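# Set the carton fully on top of the raised block

## Task

Place the carton on the raised block so that no part of it overhangs any edge of the block. It must stay there on its own, without the robot holding it. Then switch off the suction and move the tool away from it.

## Robot and tools

Robot: one six-joint arm (a UR12e model) with a vacuum tool of four suction cups on two air channels, a and b. There is only one arm, so every motion argument is a single list for that arm.

Frames. The scene frame has its origin on the table top directly beneath the arm base, +z up, and +y on the left when you face along +x. Result positions are in metres, orientation is a wxyz quaternion. The cup point is the centre of the four cup rims. The cups point along the cup point's +z. In the cup point's own axes the cups sit at x = -35 and +35 mm, with channel a's pair at y = -70 mm and channel b's pair at y = +70 mm. The tool reaches 148 mm to each side along its y axis. The reported position can be slightly wrong, more so at long reach.

execute_actions(actions): actions is a list of actions, run in order. Each action is a table of up to 15 rows, one row per 1/30 s step; if there are fewer rows, the final row is repeated until 15 steps have passed. A row is 8 numbers, each in [-1, 1]: dx, dy, dz, rx, ry, rz, suction_a, suction_b. The first six are an offset, not a pose: they are measured from the cup point's measured pose at the start of that action (for a call's first action, the last pose a result reported), expressed along the cup point's own axes. Every row in a table is relative to that same start pose, not to the row before. Scale: 1.0 equals 0.6 m for dx, dy, dz, and 180 degrees for the rotation vector rx, ry, rz. Each step's command is clipped to within 100 mm and 16 degrees of the measured pose, so large offsets need several actions. suction_a and suction_b ask for a fraction of full vacuum (1 is about 75 kPa under ambient); 0.01 or less switches that channel off; a channel keeps its last value. Calling with an empty list just returns the current state and images.

move(target, speed, stop_force, blocking): target is one row of 8 numbers laid out exactly as above, an offset in the cup point's axes from the pose in the most recent result that showed one; the two suction values are applied when the move begins. The cup point follows a straight line there, lasting 0.5 to 10 s (it stops after 10 s even if short). speed is in m/s, 0.002 to 0.5, default 0.25; rotation is capped at twice that number in rad/s. It does not avoid obstacles and can overshoot the speed, notably with the arm stretched. stop_force, optional, in N from 13 to 80, ends the path when the push against the direction of travel rises that much above its pre-move value for two steps; the arm then backs up two steps and holds. It is not allowed in the first 0.2 s of a scene, is unreliable on rotating moves, ignores contacts above the wrist sensor, and should be omitted when lifting off something you press on. Use it with a very slow speed when touching down. blocking=false returns after 0.5 s while motion continues; it cannot be combined with stop_force, and no other motion is accepted until a result shows the move ended. The move line reports the ending: done, off_target, moving, held, fault, or contact (stop_force fired, takes precedence), plus distance to target; limits=paced means the sent pose was clipped, limits=held means some steps were blocked and the arm may then move fast.

wait(seconds): 0 to 10; lets time pass holding the last command; returns early if a running move finishes. stop(): brakes a running move; suction is unaffected. zoom_image(camera, region): camera is cam_high, cam_low or cam_wrist (each 672x504); region is [x0, y0, x1, y1] in pixels from the top-left, at most 504 by 504. read_manual(section): only "licences"; no motion. finished_scene(scene): ends the current scene, given its number; irreversible, call it only once the carton rests correctly and the tool is clear.

Result lines: the state line gives cup point position, quaternion and velocities; Hand target is where the controller is currently driving; a "pose unreachable" line means the clearance check changed or blocked the command (the base mount counts as arm). suction_measured_a/b show the vacuum achieved; near 0 means no seal. part_present_a/b switch to 1 at 0.54 and back to 0 below 0.49. Wrist force and torque are contact loads along the cup point axes (pressing on a surface gives a force pointing back into the arm), with offsets up to about 5.5 N, noise up to 3.4 N, and saturation near 100 N. Joint torques are noisy and offset; do not rely on them. MOTOR HOT appears at 70 °C; at 85 °C the brakes engage for a long cool-down.

Gripping: turn on a channel and press both of its cups fully onto a flat, smooth face of the carton, away from edges, seams and holes. If one cup of an active channel touches nothing, the other channel loses vacuum, so only enable channels whose cups are both on the carton. Vacuum shortens the cups, so a held part sits up to 12 mm nearer the tool. To release, set the carton down until it is supported, switch both channels off, then withdraw at least 15 mm. A cup sealed on the table pins the tool; switch that channel off.

Avoid: the arm is stiff, so commanding even slightly past a firm contact can trigger a fault; any outside force of 150 N or a joint hitting its load limit (elbow 142 N m, wrists 51.3 N m, shoulder 313 N m) halts the arm for 10 s and skips the rest of the call. Approach slowly, do not slam or drop the carton, do not knock anything off the table, and expect the carton to be nudged occasionally. Commands are smoothed with about 0.17 s lag, and large moves may still be underway when a result returns.

Each tool is called after "Request:" as name(argument=value, ...), one argument or row to a line, values as JSON.

## Session

Request:
execute_actions(
  actions=[],
)

Scene clock: 0.00 s.
end_effector_position=(+0.6290, -0.0098, +0.4585) suction_measured_a=0.00 part_present_a=0 suction_measured_b=0.00 part_present_b=0 end_effector_quat_wxyz=(+0.000, +0.712, +0.702, +0.001) end_effector_velocity=(-0.000, +0.000, +0.001) end_effector_angular_velocity=(-0.000, -0.002, +0.001)
Joint positions: [-0.282 -1.704  1.856 -1.725 -1.572 -1.851]
Joint velocities: [ 0.001 -0.001  0.    -0.001  0.    -0.001]
Joint torques (N m, as the arm reports them, + toward a larger angle): no reading
Motor temperatures (°C, as the motors report them): [23 22 25 27 26 33]
Wrist force (N, on the end effector, along its own x y z axes, offset not removed): no reading
Wrist torque (N m, same axes, about the end effector's origin, offset not removed): no reading
Hand target: +0.629, -0.010, +0.459; +0.000, +0.712, +0.702, +0.001

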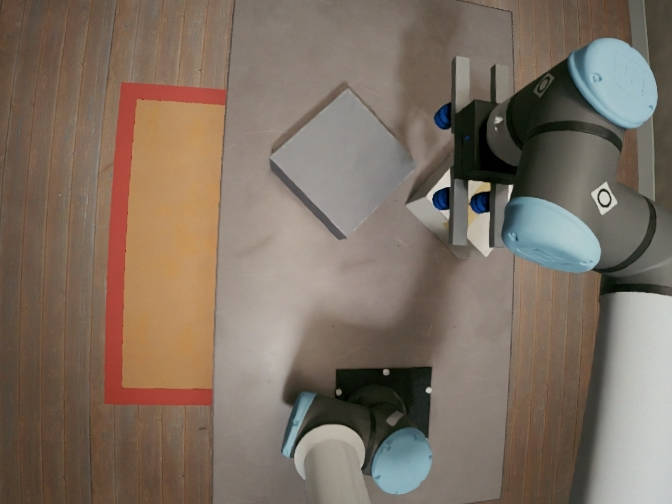

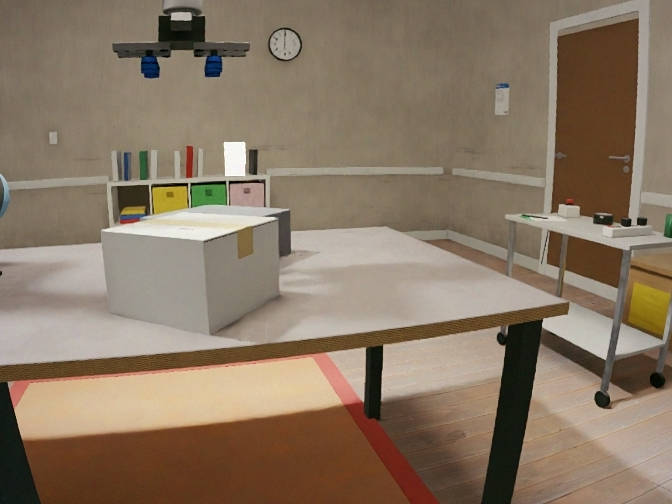

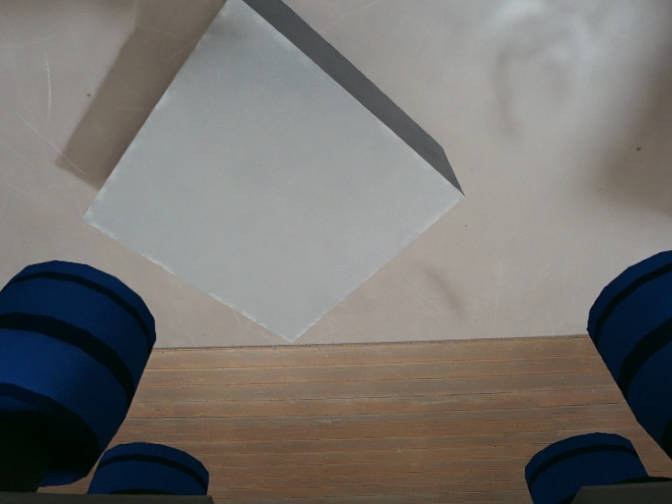

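Request:
zoom_image(
  camera="cam_wrist",
  region=[60, 0, 480, 360],
)

Request:
zoom_image(
  camera="cam_high",
  region=[250, 70, 530, 280],
)

Request:
zoom_image(
  camera="cam_low",
  region=[80, 180, 320, 350],
)

Region (60, 0, 480, 360) of cam_wrist's 672x504 image, scaled by 1.200, with more detail than that image has; it fills the top 432 rows of this view, and the rest is white.

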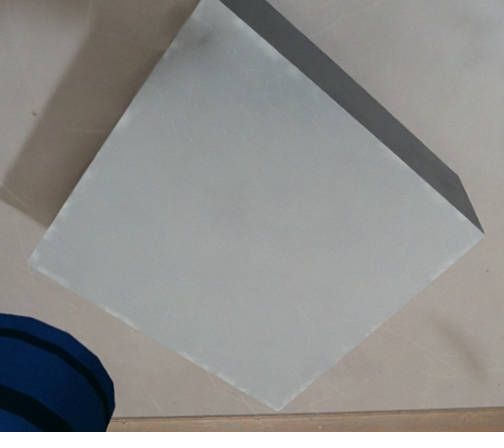

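Region (250, 70, 530, 280) of cam_high's 672x504 image, scaled by 1.800, with more detail than that image has; it fills the top 378 rows of this view, and the rest is white.

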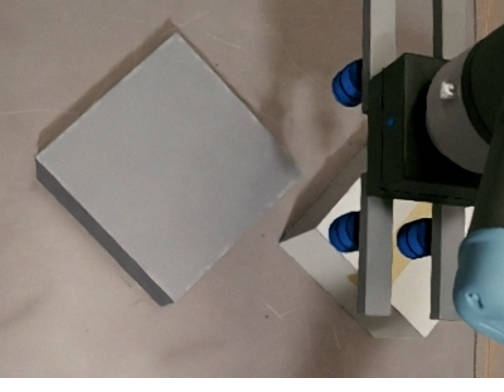

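Region (80, 180, 320, 350) of cam_low's 672x504 image, scaled by 2.100, with more detail than that image has; it fills the top 357 rows of this view, and the rest is white.

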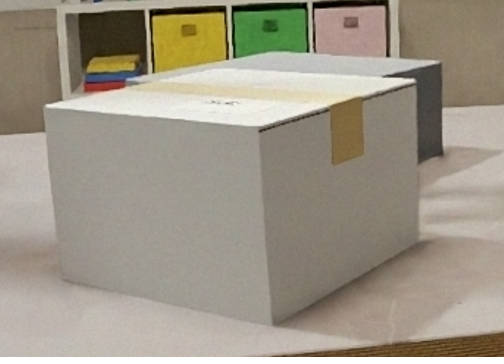

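Request:
move(
  target=[-0.58, 0, 0, 0, 0, 0, 0, 0],
  speed=0.4,
)

Scene clock: 17.13 s.
end_effector_position=(+0.6242, -0.3574, +0.4579) suction_measured_a=0.00 part_present_a=0 suction_measured_b=0.00 part_present_b=0 end_effector_quat_wxyz=(+0.000, +0.712, +0.702, -0.000) end_effector_velocity=(-0.000, -0.002, +0.001) end_effector_angular_velocity=(-0.001, -0.001, -0.001)
Joint positions: [-0.751 -1.55   1.712 -1.734 -1.572 -2.32 ]
Joint velocities: [-0.002  0.001 -0.002 -0.001 -0.    -0.001]
Joint torques (N m, as the arm reports them, + toward a larger angle): [-13.09 -46.14 -68.92  -1.57   3.15  -2.85]
Motor temperatures (°C, as the motors report them): [23 22 25 27 26 33]
Wrist force (N, on the end effector, along its own x y z axes, offset not removed): [-1.9 2.9 -0.1]
Wrist torque (N m, same axes, about the end effector's origin, offset not removed): [0.66 0.32 0.11]
Hand target: +0.624, -0.358, +0.458; +0.000, +0.712, +0.702, -0.000
Off the commanded pose: 0.001 m, 0 deg.
move: done

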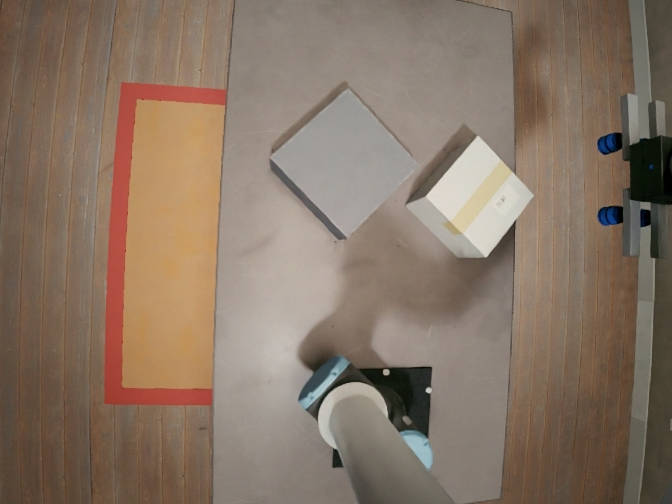

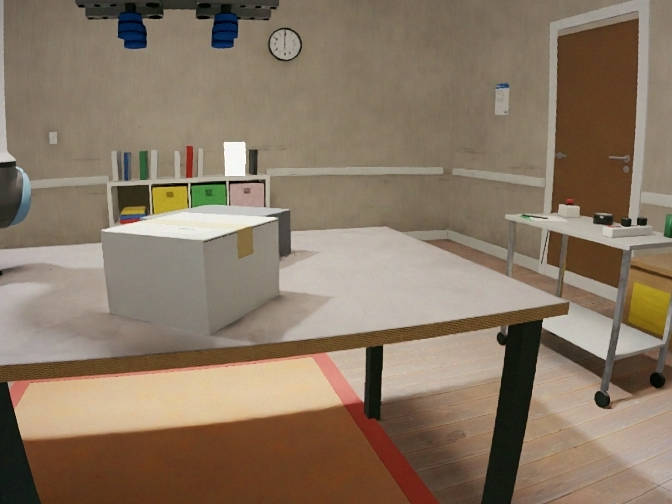

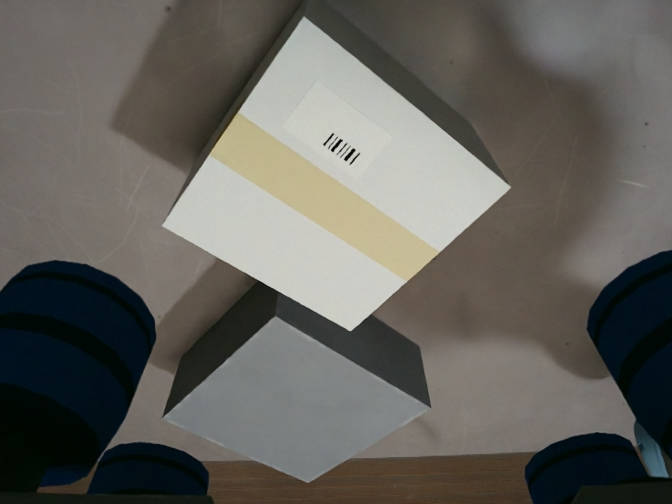

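Request:
zoom_image(
  camera="cam_wrist",
  region=[140, 0, 530, 345],
)

Request:
zoom_image(
  camera="cam_wrist",
  region=[145, 270, 445, 504],
)

Request:
zoom_image(
  camera="cam_high",
  region=[255, 70, 545, 280],
)

Region (140, 0, 530, 345) of cam_wrist's 672x504 image, scaled by 1.292, with more detail than that image has; it fills the top 446 rows of this view, and the rest is white.

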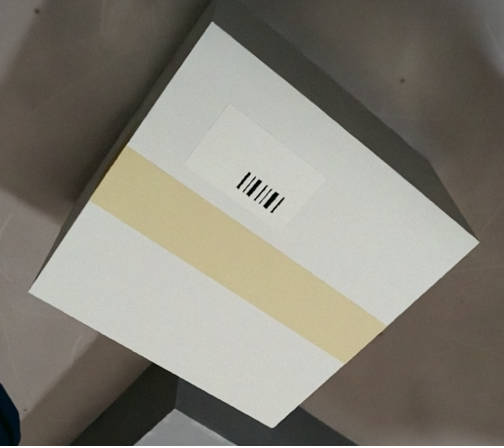

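Region (145, 270, 445, 504) of cam_wrist's 672x504 image, scaled by 1.680, with more detail than that image has; it fills the top 393 rows of this view, and the rest is white.

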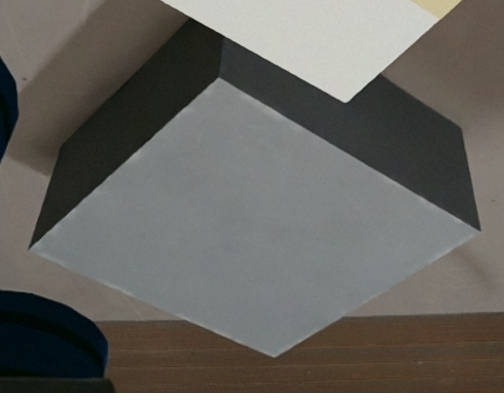

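Region (255, 70, 545, 280) of cam_high's 672x504 image, scaled by 1.738, with more detail than that image has; it fills the top 365 rows of this view, and the rest is white.

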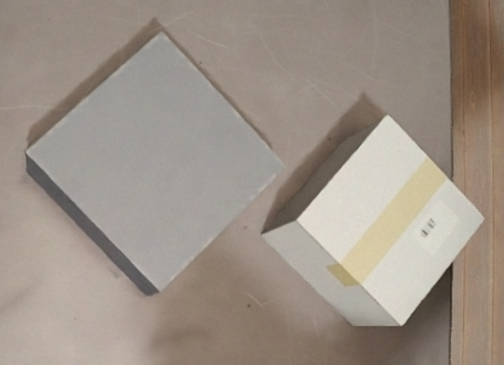

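Request:
move(
  target=[0.191, 0.0237, 0.4665, 0, 0, -0.2833, 0, 0],
  speed=0.4,
)

Scene clock: 50.50 s.
end_effector_position=(+0.6401, -0.2427, +0.1783) suction_measured_a=0.00 part_present_a=0 suction_measured_b=0.00 part_present_b=0 end_effector_quat_wxyz=(+0.000, +0.341, +0.940, +0.000) end_effector_velocity=(-0.000, +0.001, -0.003) end_effector_angular_velocity=(+0.002, +0.001, +0.005)
Joint positions: [-0.607 -1.406  2.095 -2.262 -1.572 -3.065]
Joint velocities: [ 0.     0.004  0.002 -0.004  0.001 -0.004]
Joint torques (N m, as the arm reports them, + toward a larger angle): [ 10.13 -44.88 -38.16  -9.23   3.1   -2.81]
Motor temperatures (°C, as the motors report them): [23 22 25 27 26 33]
Wrist force (N, on the end effector, along its own x y z axes, offset not removed): [-1.3 3.9 -0.8]
Wrist torque (N m, same axes, about the end effector's origin, offset not removed): [0.70 0.31 0.10]
Hand target: +0.640, -0.243, +0.178; +0.000, +0.340, +0.940, +0.000
Off the commanded pose: 0.000 m, 0 deg.
move: done

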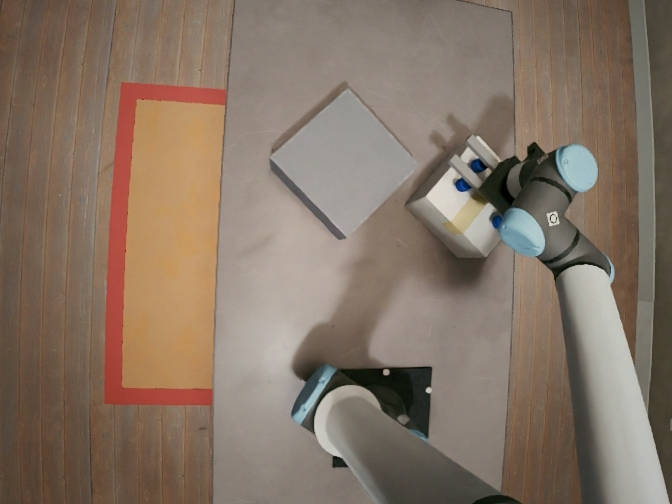

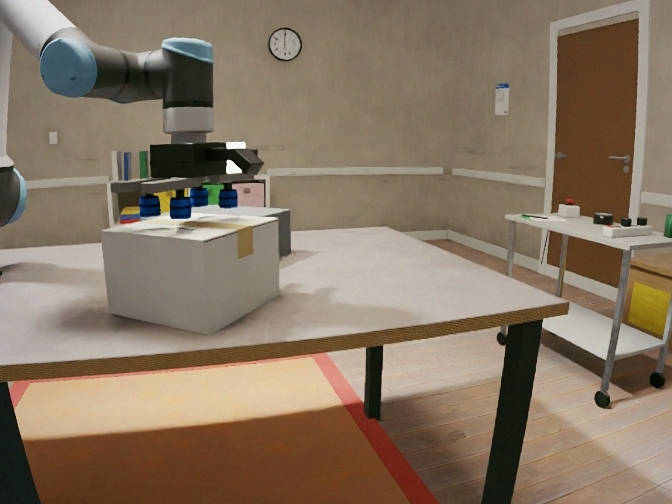

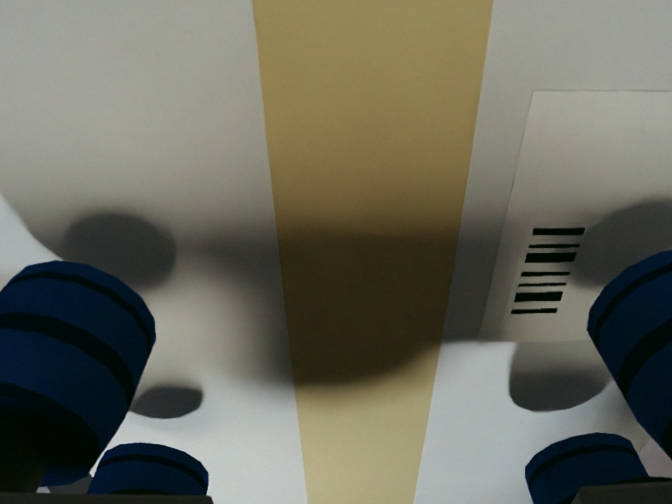

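Request:
move(
  target=[0, 0, 0.047, 0, 0, 0, 1, 1],
  speed=0.04,
  stop_force=25,
)

Scene clock: 57.33 s.
end_effector_position=(+0.6402, -0.2427, +0.1501) suction_measured_a=0.44 part_present_a=0 suction_measured_b=0.44 part_present_b=0 end_effector_quat_wxyz=(+0.000, +0.341, +0.940, +0.000) end_effector_velocity=(+0.000, +0.001, -0.000) end_effector_angular_velocity=(-0.000, -0.000, +0.001)
Joint positions: [-0.607 -1.371  2.117 -2.319 -1.572 -3.065]
Joint velocities: [ 0.001  0.     0.    -0.001  0.     0.   ]
Joint torques (N m, as the arm reports them, + toward a larger angle): [ -9.2  -63.6  -50.   -10.89   0.56   2.54]
Motor temperatures (°C, as the motors report them): [23 22 25 27 26 33]
Wrist force (N, on the end effector, along its own x y z axes, offset not removed): [-3.4 3.8 20.4]
Wrist torque (N m, same axes, about the end effector's origin, offset not removed): [0.99 -0.04 0.10]
Hand target: +0.640, -0.243, +0.150; +0.000, +0.341, +0.940, +0.000
Off the commanded pose: 0.000 m, 0 deg.
move: done

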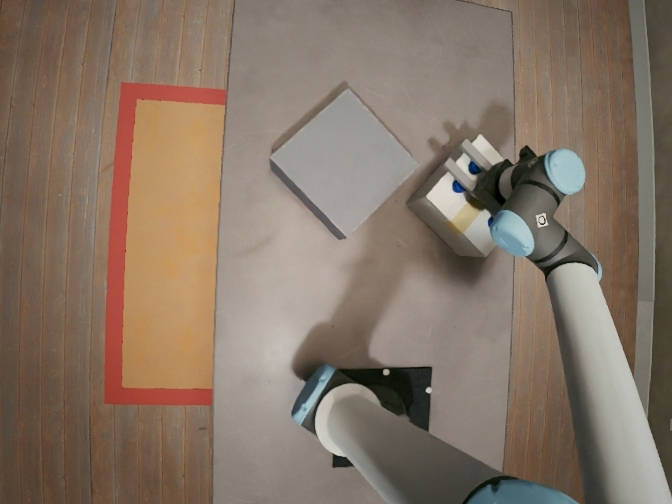

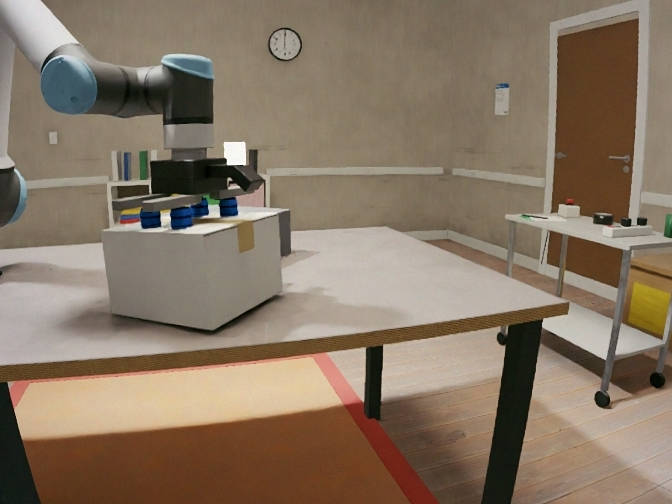

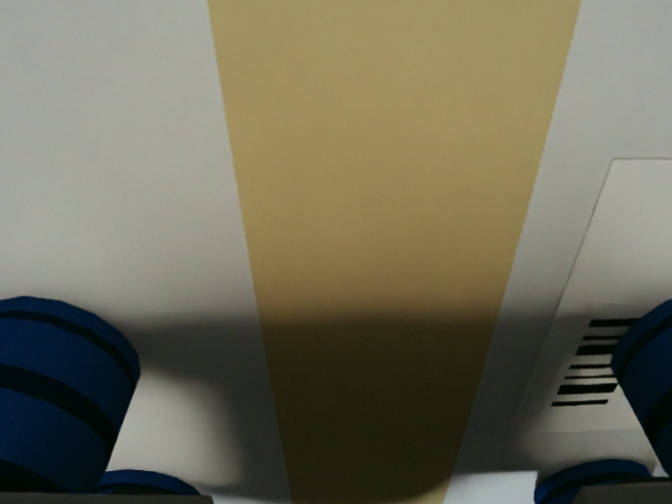

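Vacuum is still building and the carton is lifting onto the cups. I'll check that it settles before I lift.

Request:
execute_actions(
  actions=[],
)

Scene clock: 58.97 s.
end_effector_position=(+0.6402, -0.2427, +0.1501) suction_measured_a=0.76 part_present_a=1 suction_measured_b=0.76 part_present_b=1 end_effector_quat_wxyz=(+0.000, +0.341, +0.940, +0.000) end_effector_velocity=(-0.000, -0.001, -0.000) end_effector_angular_velocity=(-0.000, +0.000, -0.001)
Joint positions: [-0.607 -1.371  2.117 -2.319 -1.572 -3.065]
Joint velocities: [-0.001  0.    -0.    -0.    -0.    -0.   ]
Joint torques (N m, as the arm reports them, + toward a larger angle): [ -9.03 -87.33 -68.66  -3.88  -4.4    2.  ]
Motor temperatures (°C, as the motors report them): [23 22 25 27 26 33]
Wrist force (N, on the end effector, along its own x y z axes, offset not removed): [-2.0 4.7 20.3]
Wrist torque (N m, same axes, about the end effector's origin, offset not removed): [0.80 -0.10 0.11]
Hand target: +0.640, -0.243, +0.150; +0.000, +0.341, +0.940, +0.000
Off the commanded pose: 0.000 m, 0 deg.

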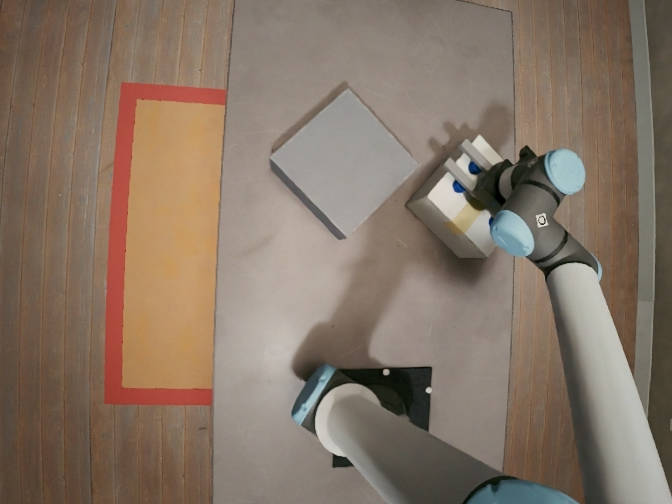

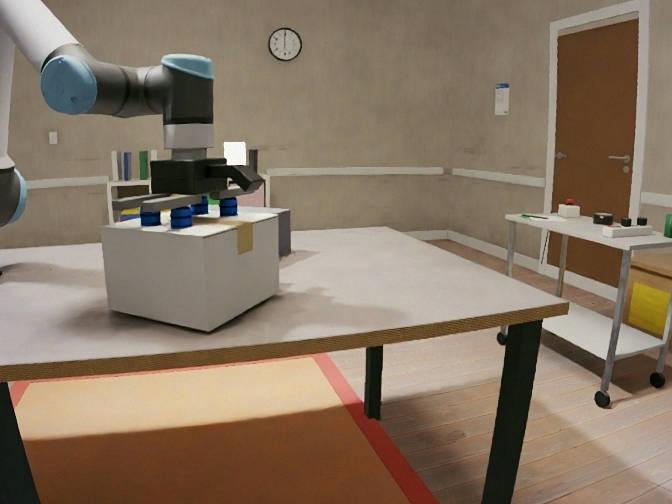

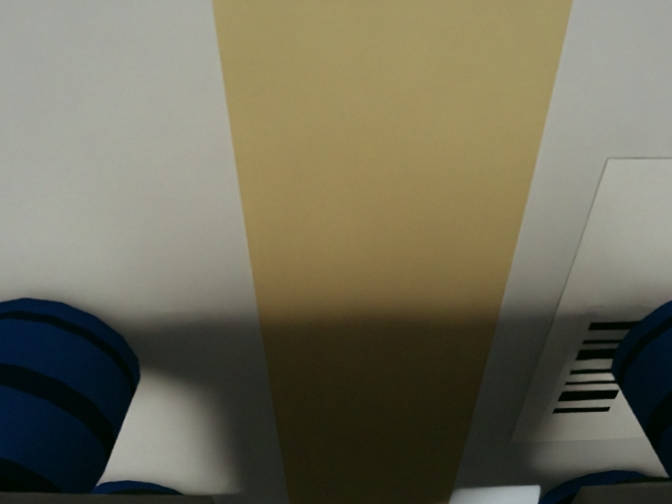

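Request:
move(
  target=[0, 0, -0.245, 0, 0, 0, 1, 1],
  speed=0.25,
)

Scene clock: 64.20 s.
end_effector_position=(+0.6401, -0.2429, +0.2970) suction_measured_a=0.76 part_present_a=1 suction_measured_b=0.76 part_present_b=1 end_effector_quat_wxyz=(+0.000, +0.341, +0.940, +0.000) end_effector_velocity=(+0.000, +0.001, +0.002) end_effector_angular_velocity=(-0.001, -0.001, +0.003)
Joint positions: [-0.607 -1.524  1.982 -2.03  -1.572 -3.065]
Joint velocities: [ 0.001 -0.001 -0.002  0.002 -0.    -0.002]
Joint torques (N m, as the arm reports them, + toward a larger angle): [ -9.19 -85.47 -79.7   -4.33  -0.15  -2.69]
Motor temperatures (°C, as the motors report them): [23 22 25 27 26 33]
Wrist force (N, on the end effector, along its own x y z axes, offset not removed): [-1.8 3.2 21.8]
Wrist torque (N m, same axes, about the end effector's origin, offset not removed): [0.65 -0.13 0.09]
Hand target: +0.640, -0.243, +0.297; +0.000, +0.341, +0.940, +0.000
Off the commanded pose: 0.000 m, 0 deg.
move: done

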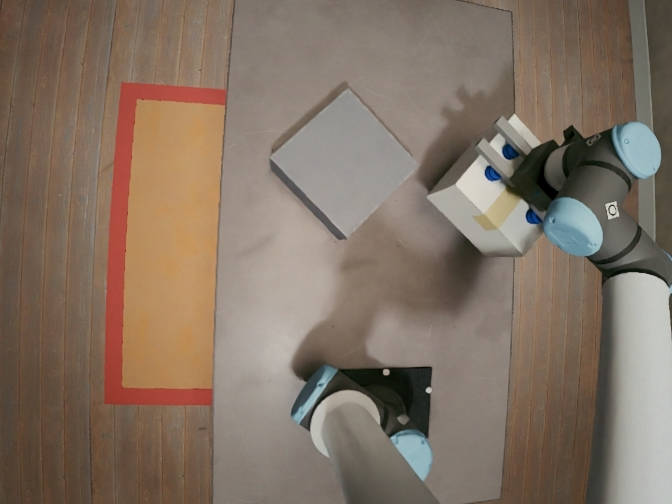

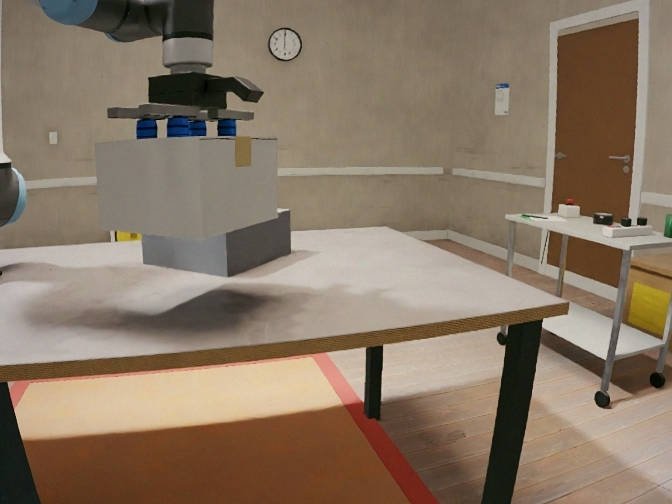

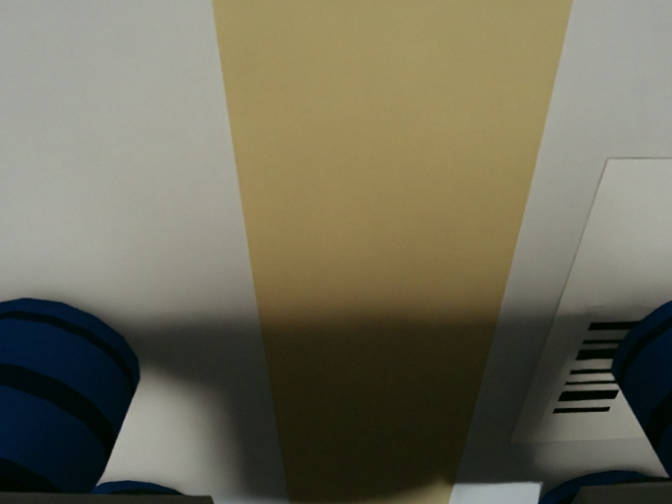

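Request:
move(
  target=[0.3037, 0.5412, 0.025, 0, 0, 0.02, 1, 1],
  speed=0.3,
)

Scene clock: 76.47 s.
end_effector_position=(+0.7081, +0.1231, +0.2829) suction_measured_a=0.76 part_present_a=1 suction_measured_b=0.76 part_present_b=1 end_effector_quat_wxyz=(+0.000, +0.370, +0.929, +0.001) end_effector_velocity=(+0.000, +0.001, +0.001) end_effector_angular_velocity=(-0.000, -0.002, -0.002)
Joint positions: [-0.059 -1.456  1.937 -2.053 -1.572 -2.455]
Joint velocities: [ 0.001 -0.001 -0.002  0.    -0.     0.003]
Joint torques (N m, as the arm reports them, + toward a larger angle): [  5.03 -69.83 -79.54  -3.86  -3.97   2.66]
Motor temperatures (°C, as the motors report them): [23 22 25 27 26 33]
Wrist force (N, on the end effector, along its own x y z axes, offset not removed): [0.1 2.3 22.0]
Wrist torque (N m, same axes, about the end effector's origin, offset not removed): [0.46 -0.43 0.10]
Hand target: +0.708, +0.123, +0.283; +0.000, +0.370, +0.929, +0.001
Off the commanded pose: 0.001 m, 0 deg.
move: done

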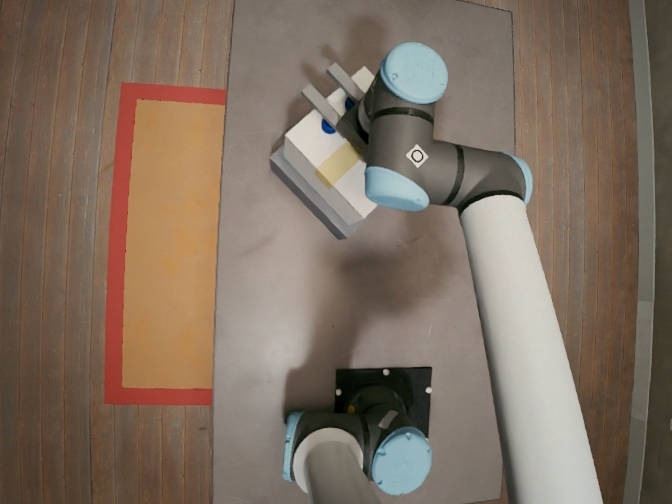

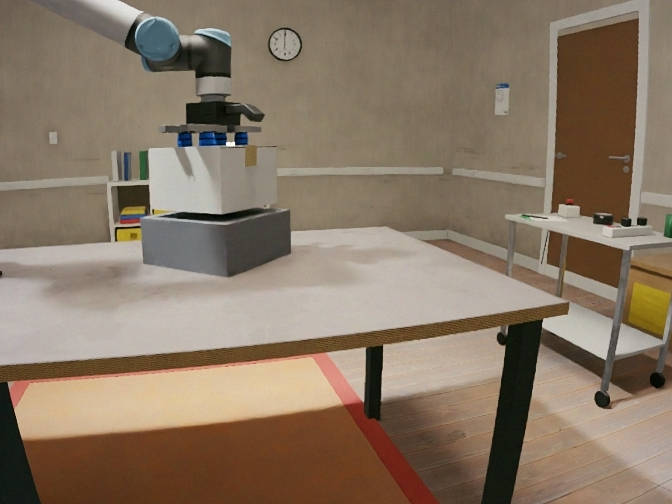

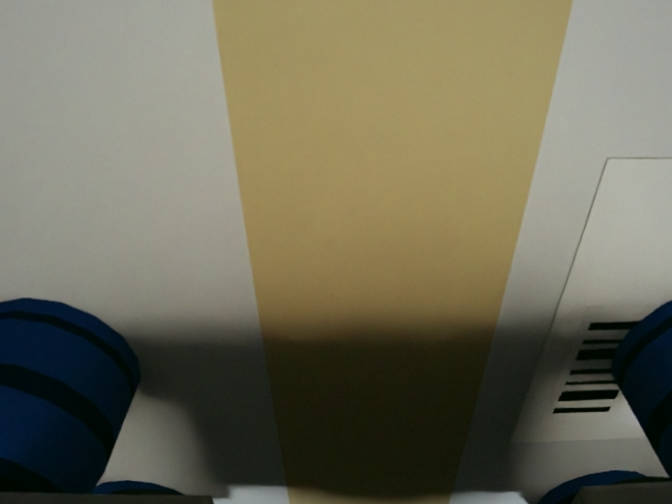

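Request:
zoom_image(
  camera="cam_high",
  region=[260, 110, 400, 250],
)

Request:
zoom_image(
  camera="cam_low",
  region=[130, 135, 305, 285],
)

Region (260, 110, 400, 250) of cam_high's 672x504 image, scaled by 3.600, with more detail than that image has.

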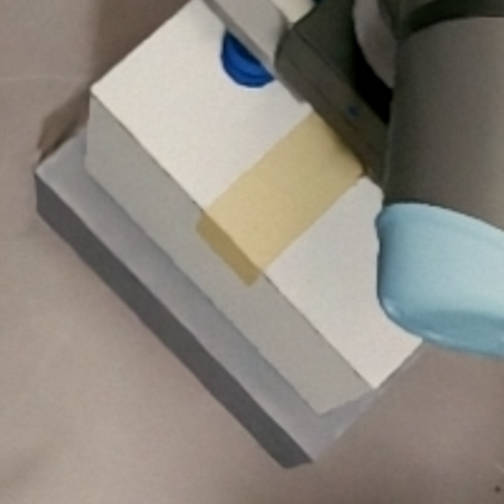

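Region (130, 135, 305, 285) of cam_low's 672x504 image, scaled by 2.880, with more detail than that image has; it fills the top 432 rows of this view, and the rest is white.

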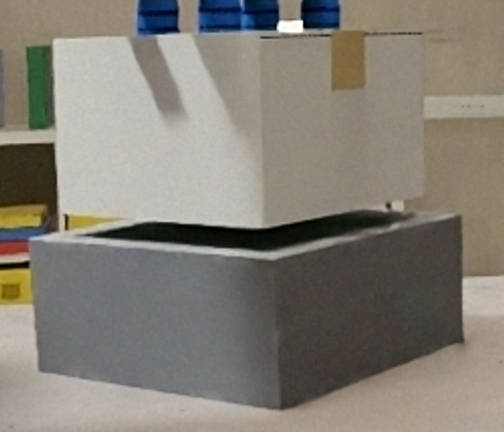

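Request:
move(
  target=[0, 0.0087, 0.0583, 0, 0, 0, 1, 1],
  speed=0.015,
  stop_force=16,
)

Scene clock: 95.73 s.
end_effector_position=(+0.7102, +0.1254, +0.2629) suction_measured_a=0.76 part_present_a=1 suction_measured_b=0.76 part_present_b=1 end_effector_quat_wxyz=(+0.001, +0.370, +0.929, +0.001) end_effector_velocity=(-0.002, -0.001, +0.001) end_effector_angular_velocity=(+0.000, +0.006, -0.001)
Joint positions: [-0.056 -1.436  1.953 -2.09  -1.572 -2.451]
Joint velocities: [-0.001 -0.002 -0.002  0.01  -0.     0.   ]
Joint torques (N m, as the arm reports them, + toward a larger angle): [ -9.01 -74.45 -58.96   2.33  -1.22  -2.27]
Motor temperatures (°C, as the motors report them): [23 22 25 27 26 33]
Wrist force (N, on the end effector, along its own x y z axes, offset not removed): [-4.6 10.1 -1.0]
Wrist torque (N m, same axes, about the end effector's origin, offset not removed): [1.15 -1.97 -0.09]
Hand target: +0.710, +0.125, +0.263; +0.001, +0.370, +0.929, +0.001
Off the commanded pose: 0.015 m, 0 deg.
move: contact

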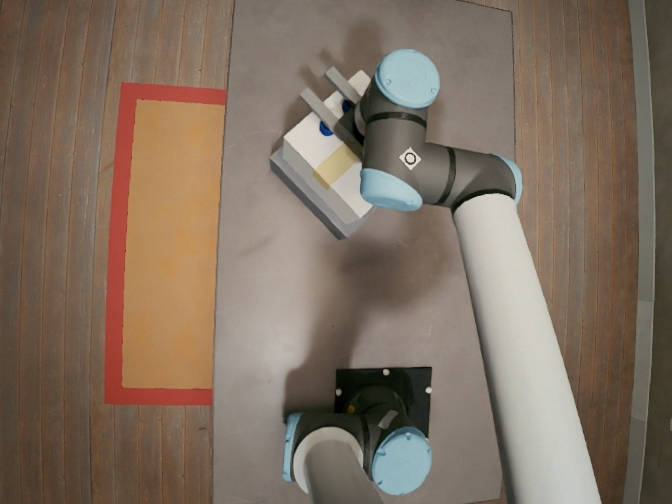

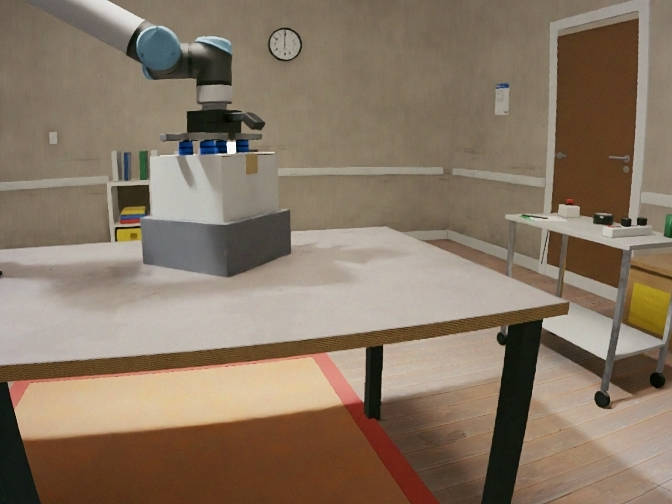

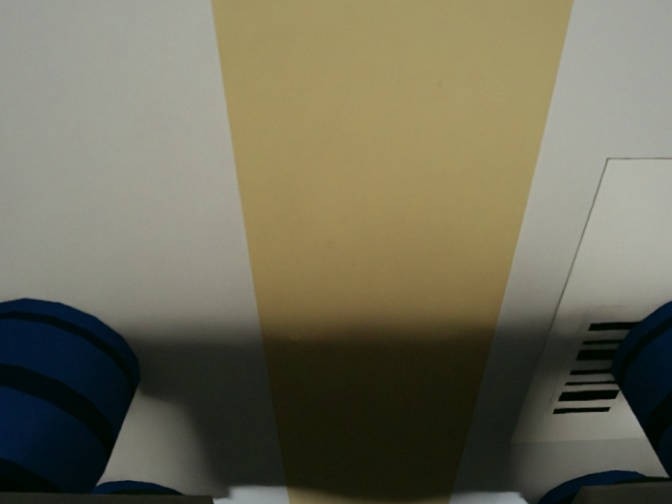

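The carton is resting on the block. I'll release it, then move up and away.

Request:
execute_actions(
  actions=[
    [[0, 0, 0, 0, 0, 0, 0, 0]],
  ],
)

Request:
move(
  target=[0, 0, -0.25, 0, 0, 0, 0, 0],
  speed=0.25,
)

Scene clock: 99.97 s.
end_effector_position=(+0.7102, +0.1254, +0.2630) suction_measured_a=0.00 part_present_a=0 suction_measured_b=0.00 part_present_b=0 end_effector_quat_wxyz=(+0.001, +0.370, +0.929, +0.001) end_effector_velocity=(-0.000, -0.000, -0.000) end_effector_angular_velocity=(-0.000, +0.000, -0.001)
Joint positions: [-0.056 -1.436  1.953 -2.09  -1.572 -2.451]
Joint velocities: [-0.     0.     0.001 -0.001 -0.     0.   ]
Joint torques (N m, as the arm reports them, + toward a larger angle): [  7.99 -11.31  -9.4   -2.67   0.03   2.37]
Motor temperatures (°C, as the motors report them): [23 22 25 27 26 33]
Wrist force (N, on the end effector, along its own x y z axes, offset not removed): [1.9 1.6 -57.1]
Wrist torque (N m, same axes, about the end effector's origin, offset not removed): [0.90 0.21 0.10]
Hand target: +0.710, +0.125, +0.263; +0.001, +0.370, +0.929, +0.001
Off the commanded pose: 0.000 m, 0 deg.

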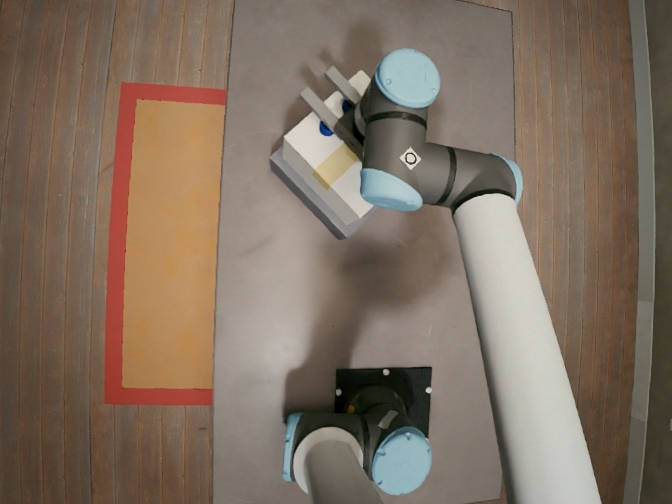

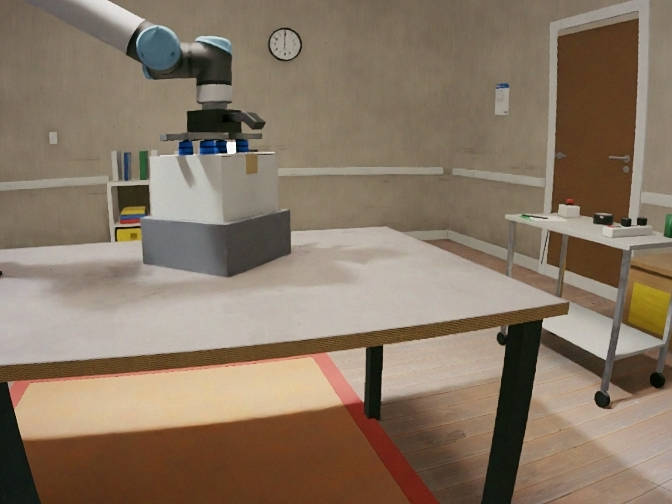

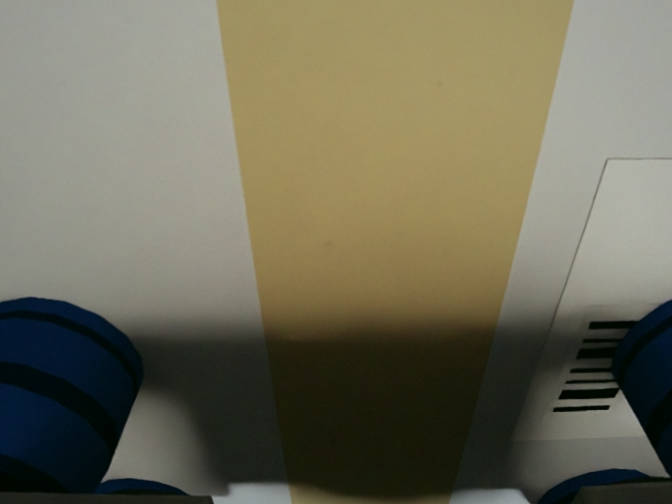

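Scene clock: 101.07 s.
end_effector_position=(+0.7100, +0.1251, +0.4129) suction_measured_a=0.00 part_present_a=0 suction_measured_b=0.00 part_present_b=0 end_effector_quat_wxyz=(+0.001, +0.370, +0.929, +0.001) end_effector_velocity=(+0.001, -0.001, +0.002) end_effector_angular_velocity=(-0.001, -0.003, -0.001)
Joint positions: [-0.056 -1.531  1.774 -1.816 -1.572 -2.451]
Joint velocities: [-0.001 -0.001 -0.002  0.001 -0.     0.   ]
Joint torques (N m, as the arm reports them, + toward a larger angle): [-10.86 -69.26 -69.28  -1.08   2.05  -2.4 ]
Motor temperatures (°C, as the motors report them): [23 22 25 27 26 33]
Wrist force (N, on the end effector, along its own x y z axes, offset not removed): [-0.4 2.4 0.2]
Wrist torque (N m, same axes, about the end effector's origin, offset not removed): [0.58 0.19 0.11]
Hand target: +0.710, +0.125, +0.413; +0.001, +0.370, +0.929, +0.001
Off the commanded pose: 0.000 m, 0 deg.
move: done

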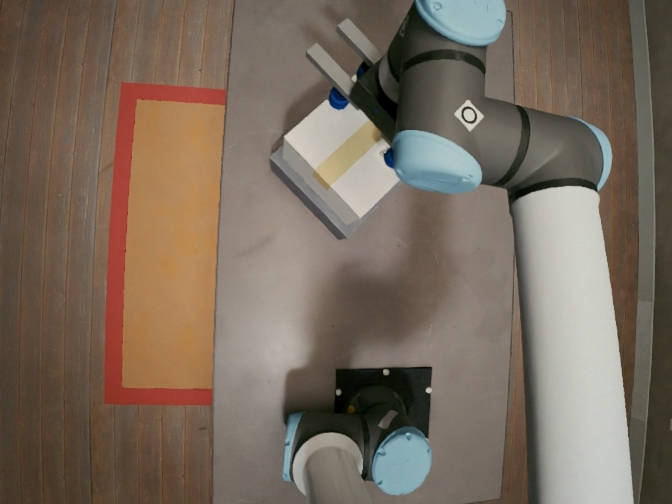

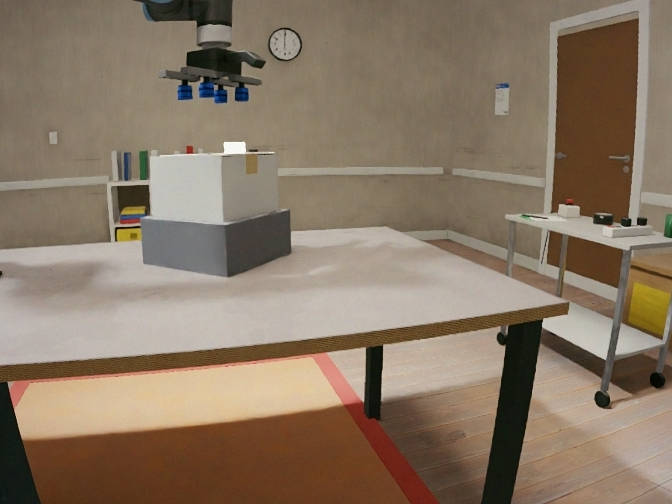

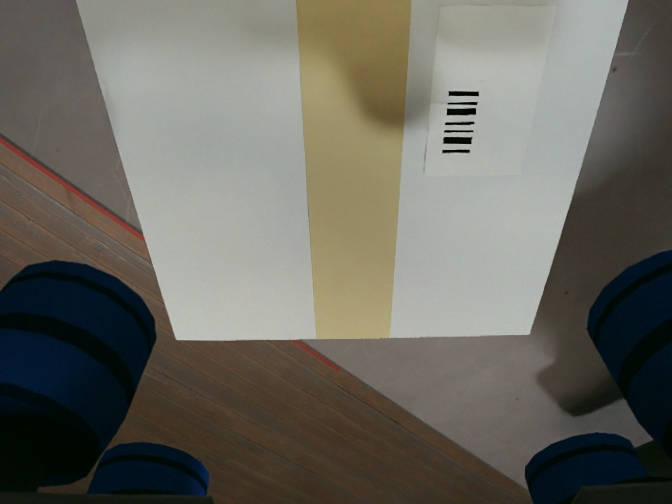

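Request:
zoom_image(
  camera="cam_low",
  region=[130, 135, 305, 285],
)

Request:
zoom_image(
  camera="cam_high",
  region=[260, 110, 400, 250],
)

Region (130, 135, 305, 285) of cam_low's 672x504 image, scaled by 2.880, with more detail than that image has; it fills the top 432 rows of this view, and the rest is white.

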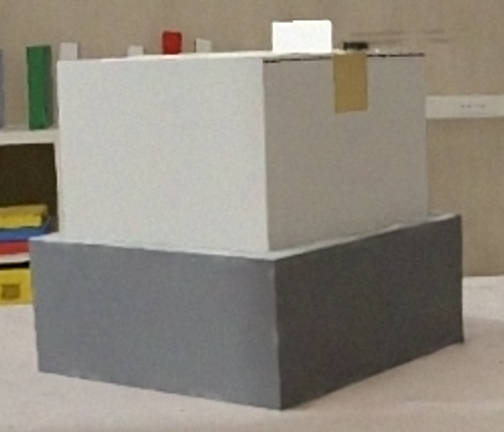

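Region (260, 110, 400, 250) of cam_high's 672x504 image, scaled by 3.600, with more detail than that image has.

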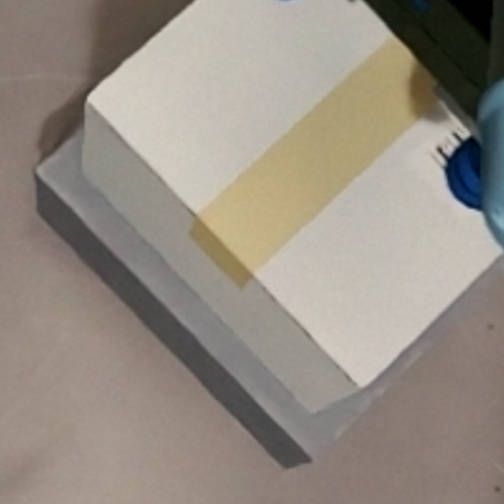

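The carton is centered on the block with a margin on all visible sides, and the tool is clear.

Request:
finished_scene(
  scene=2,
)

The scene is finished: the task was done.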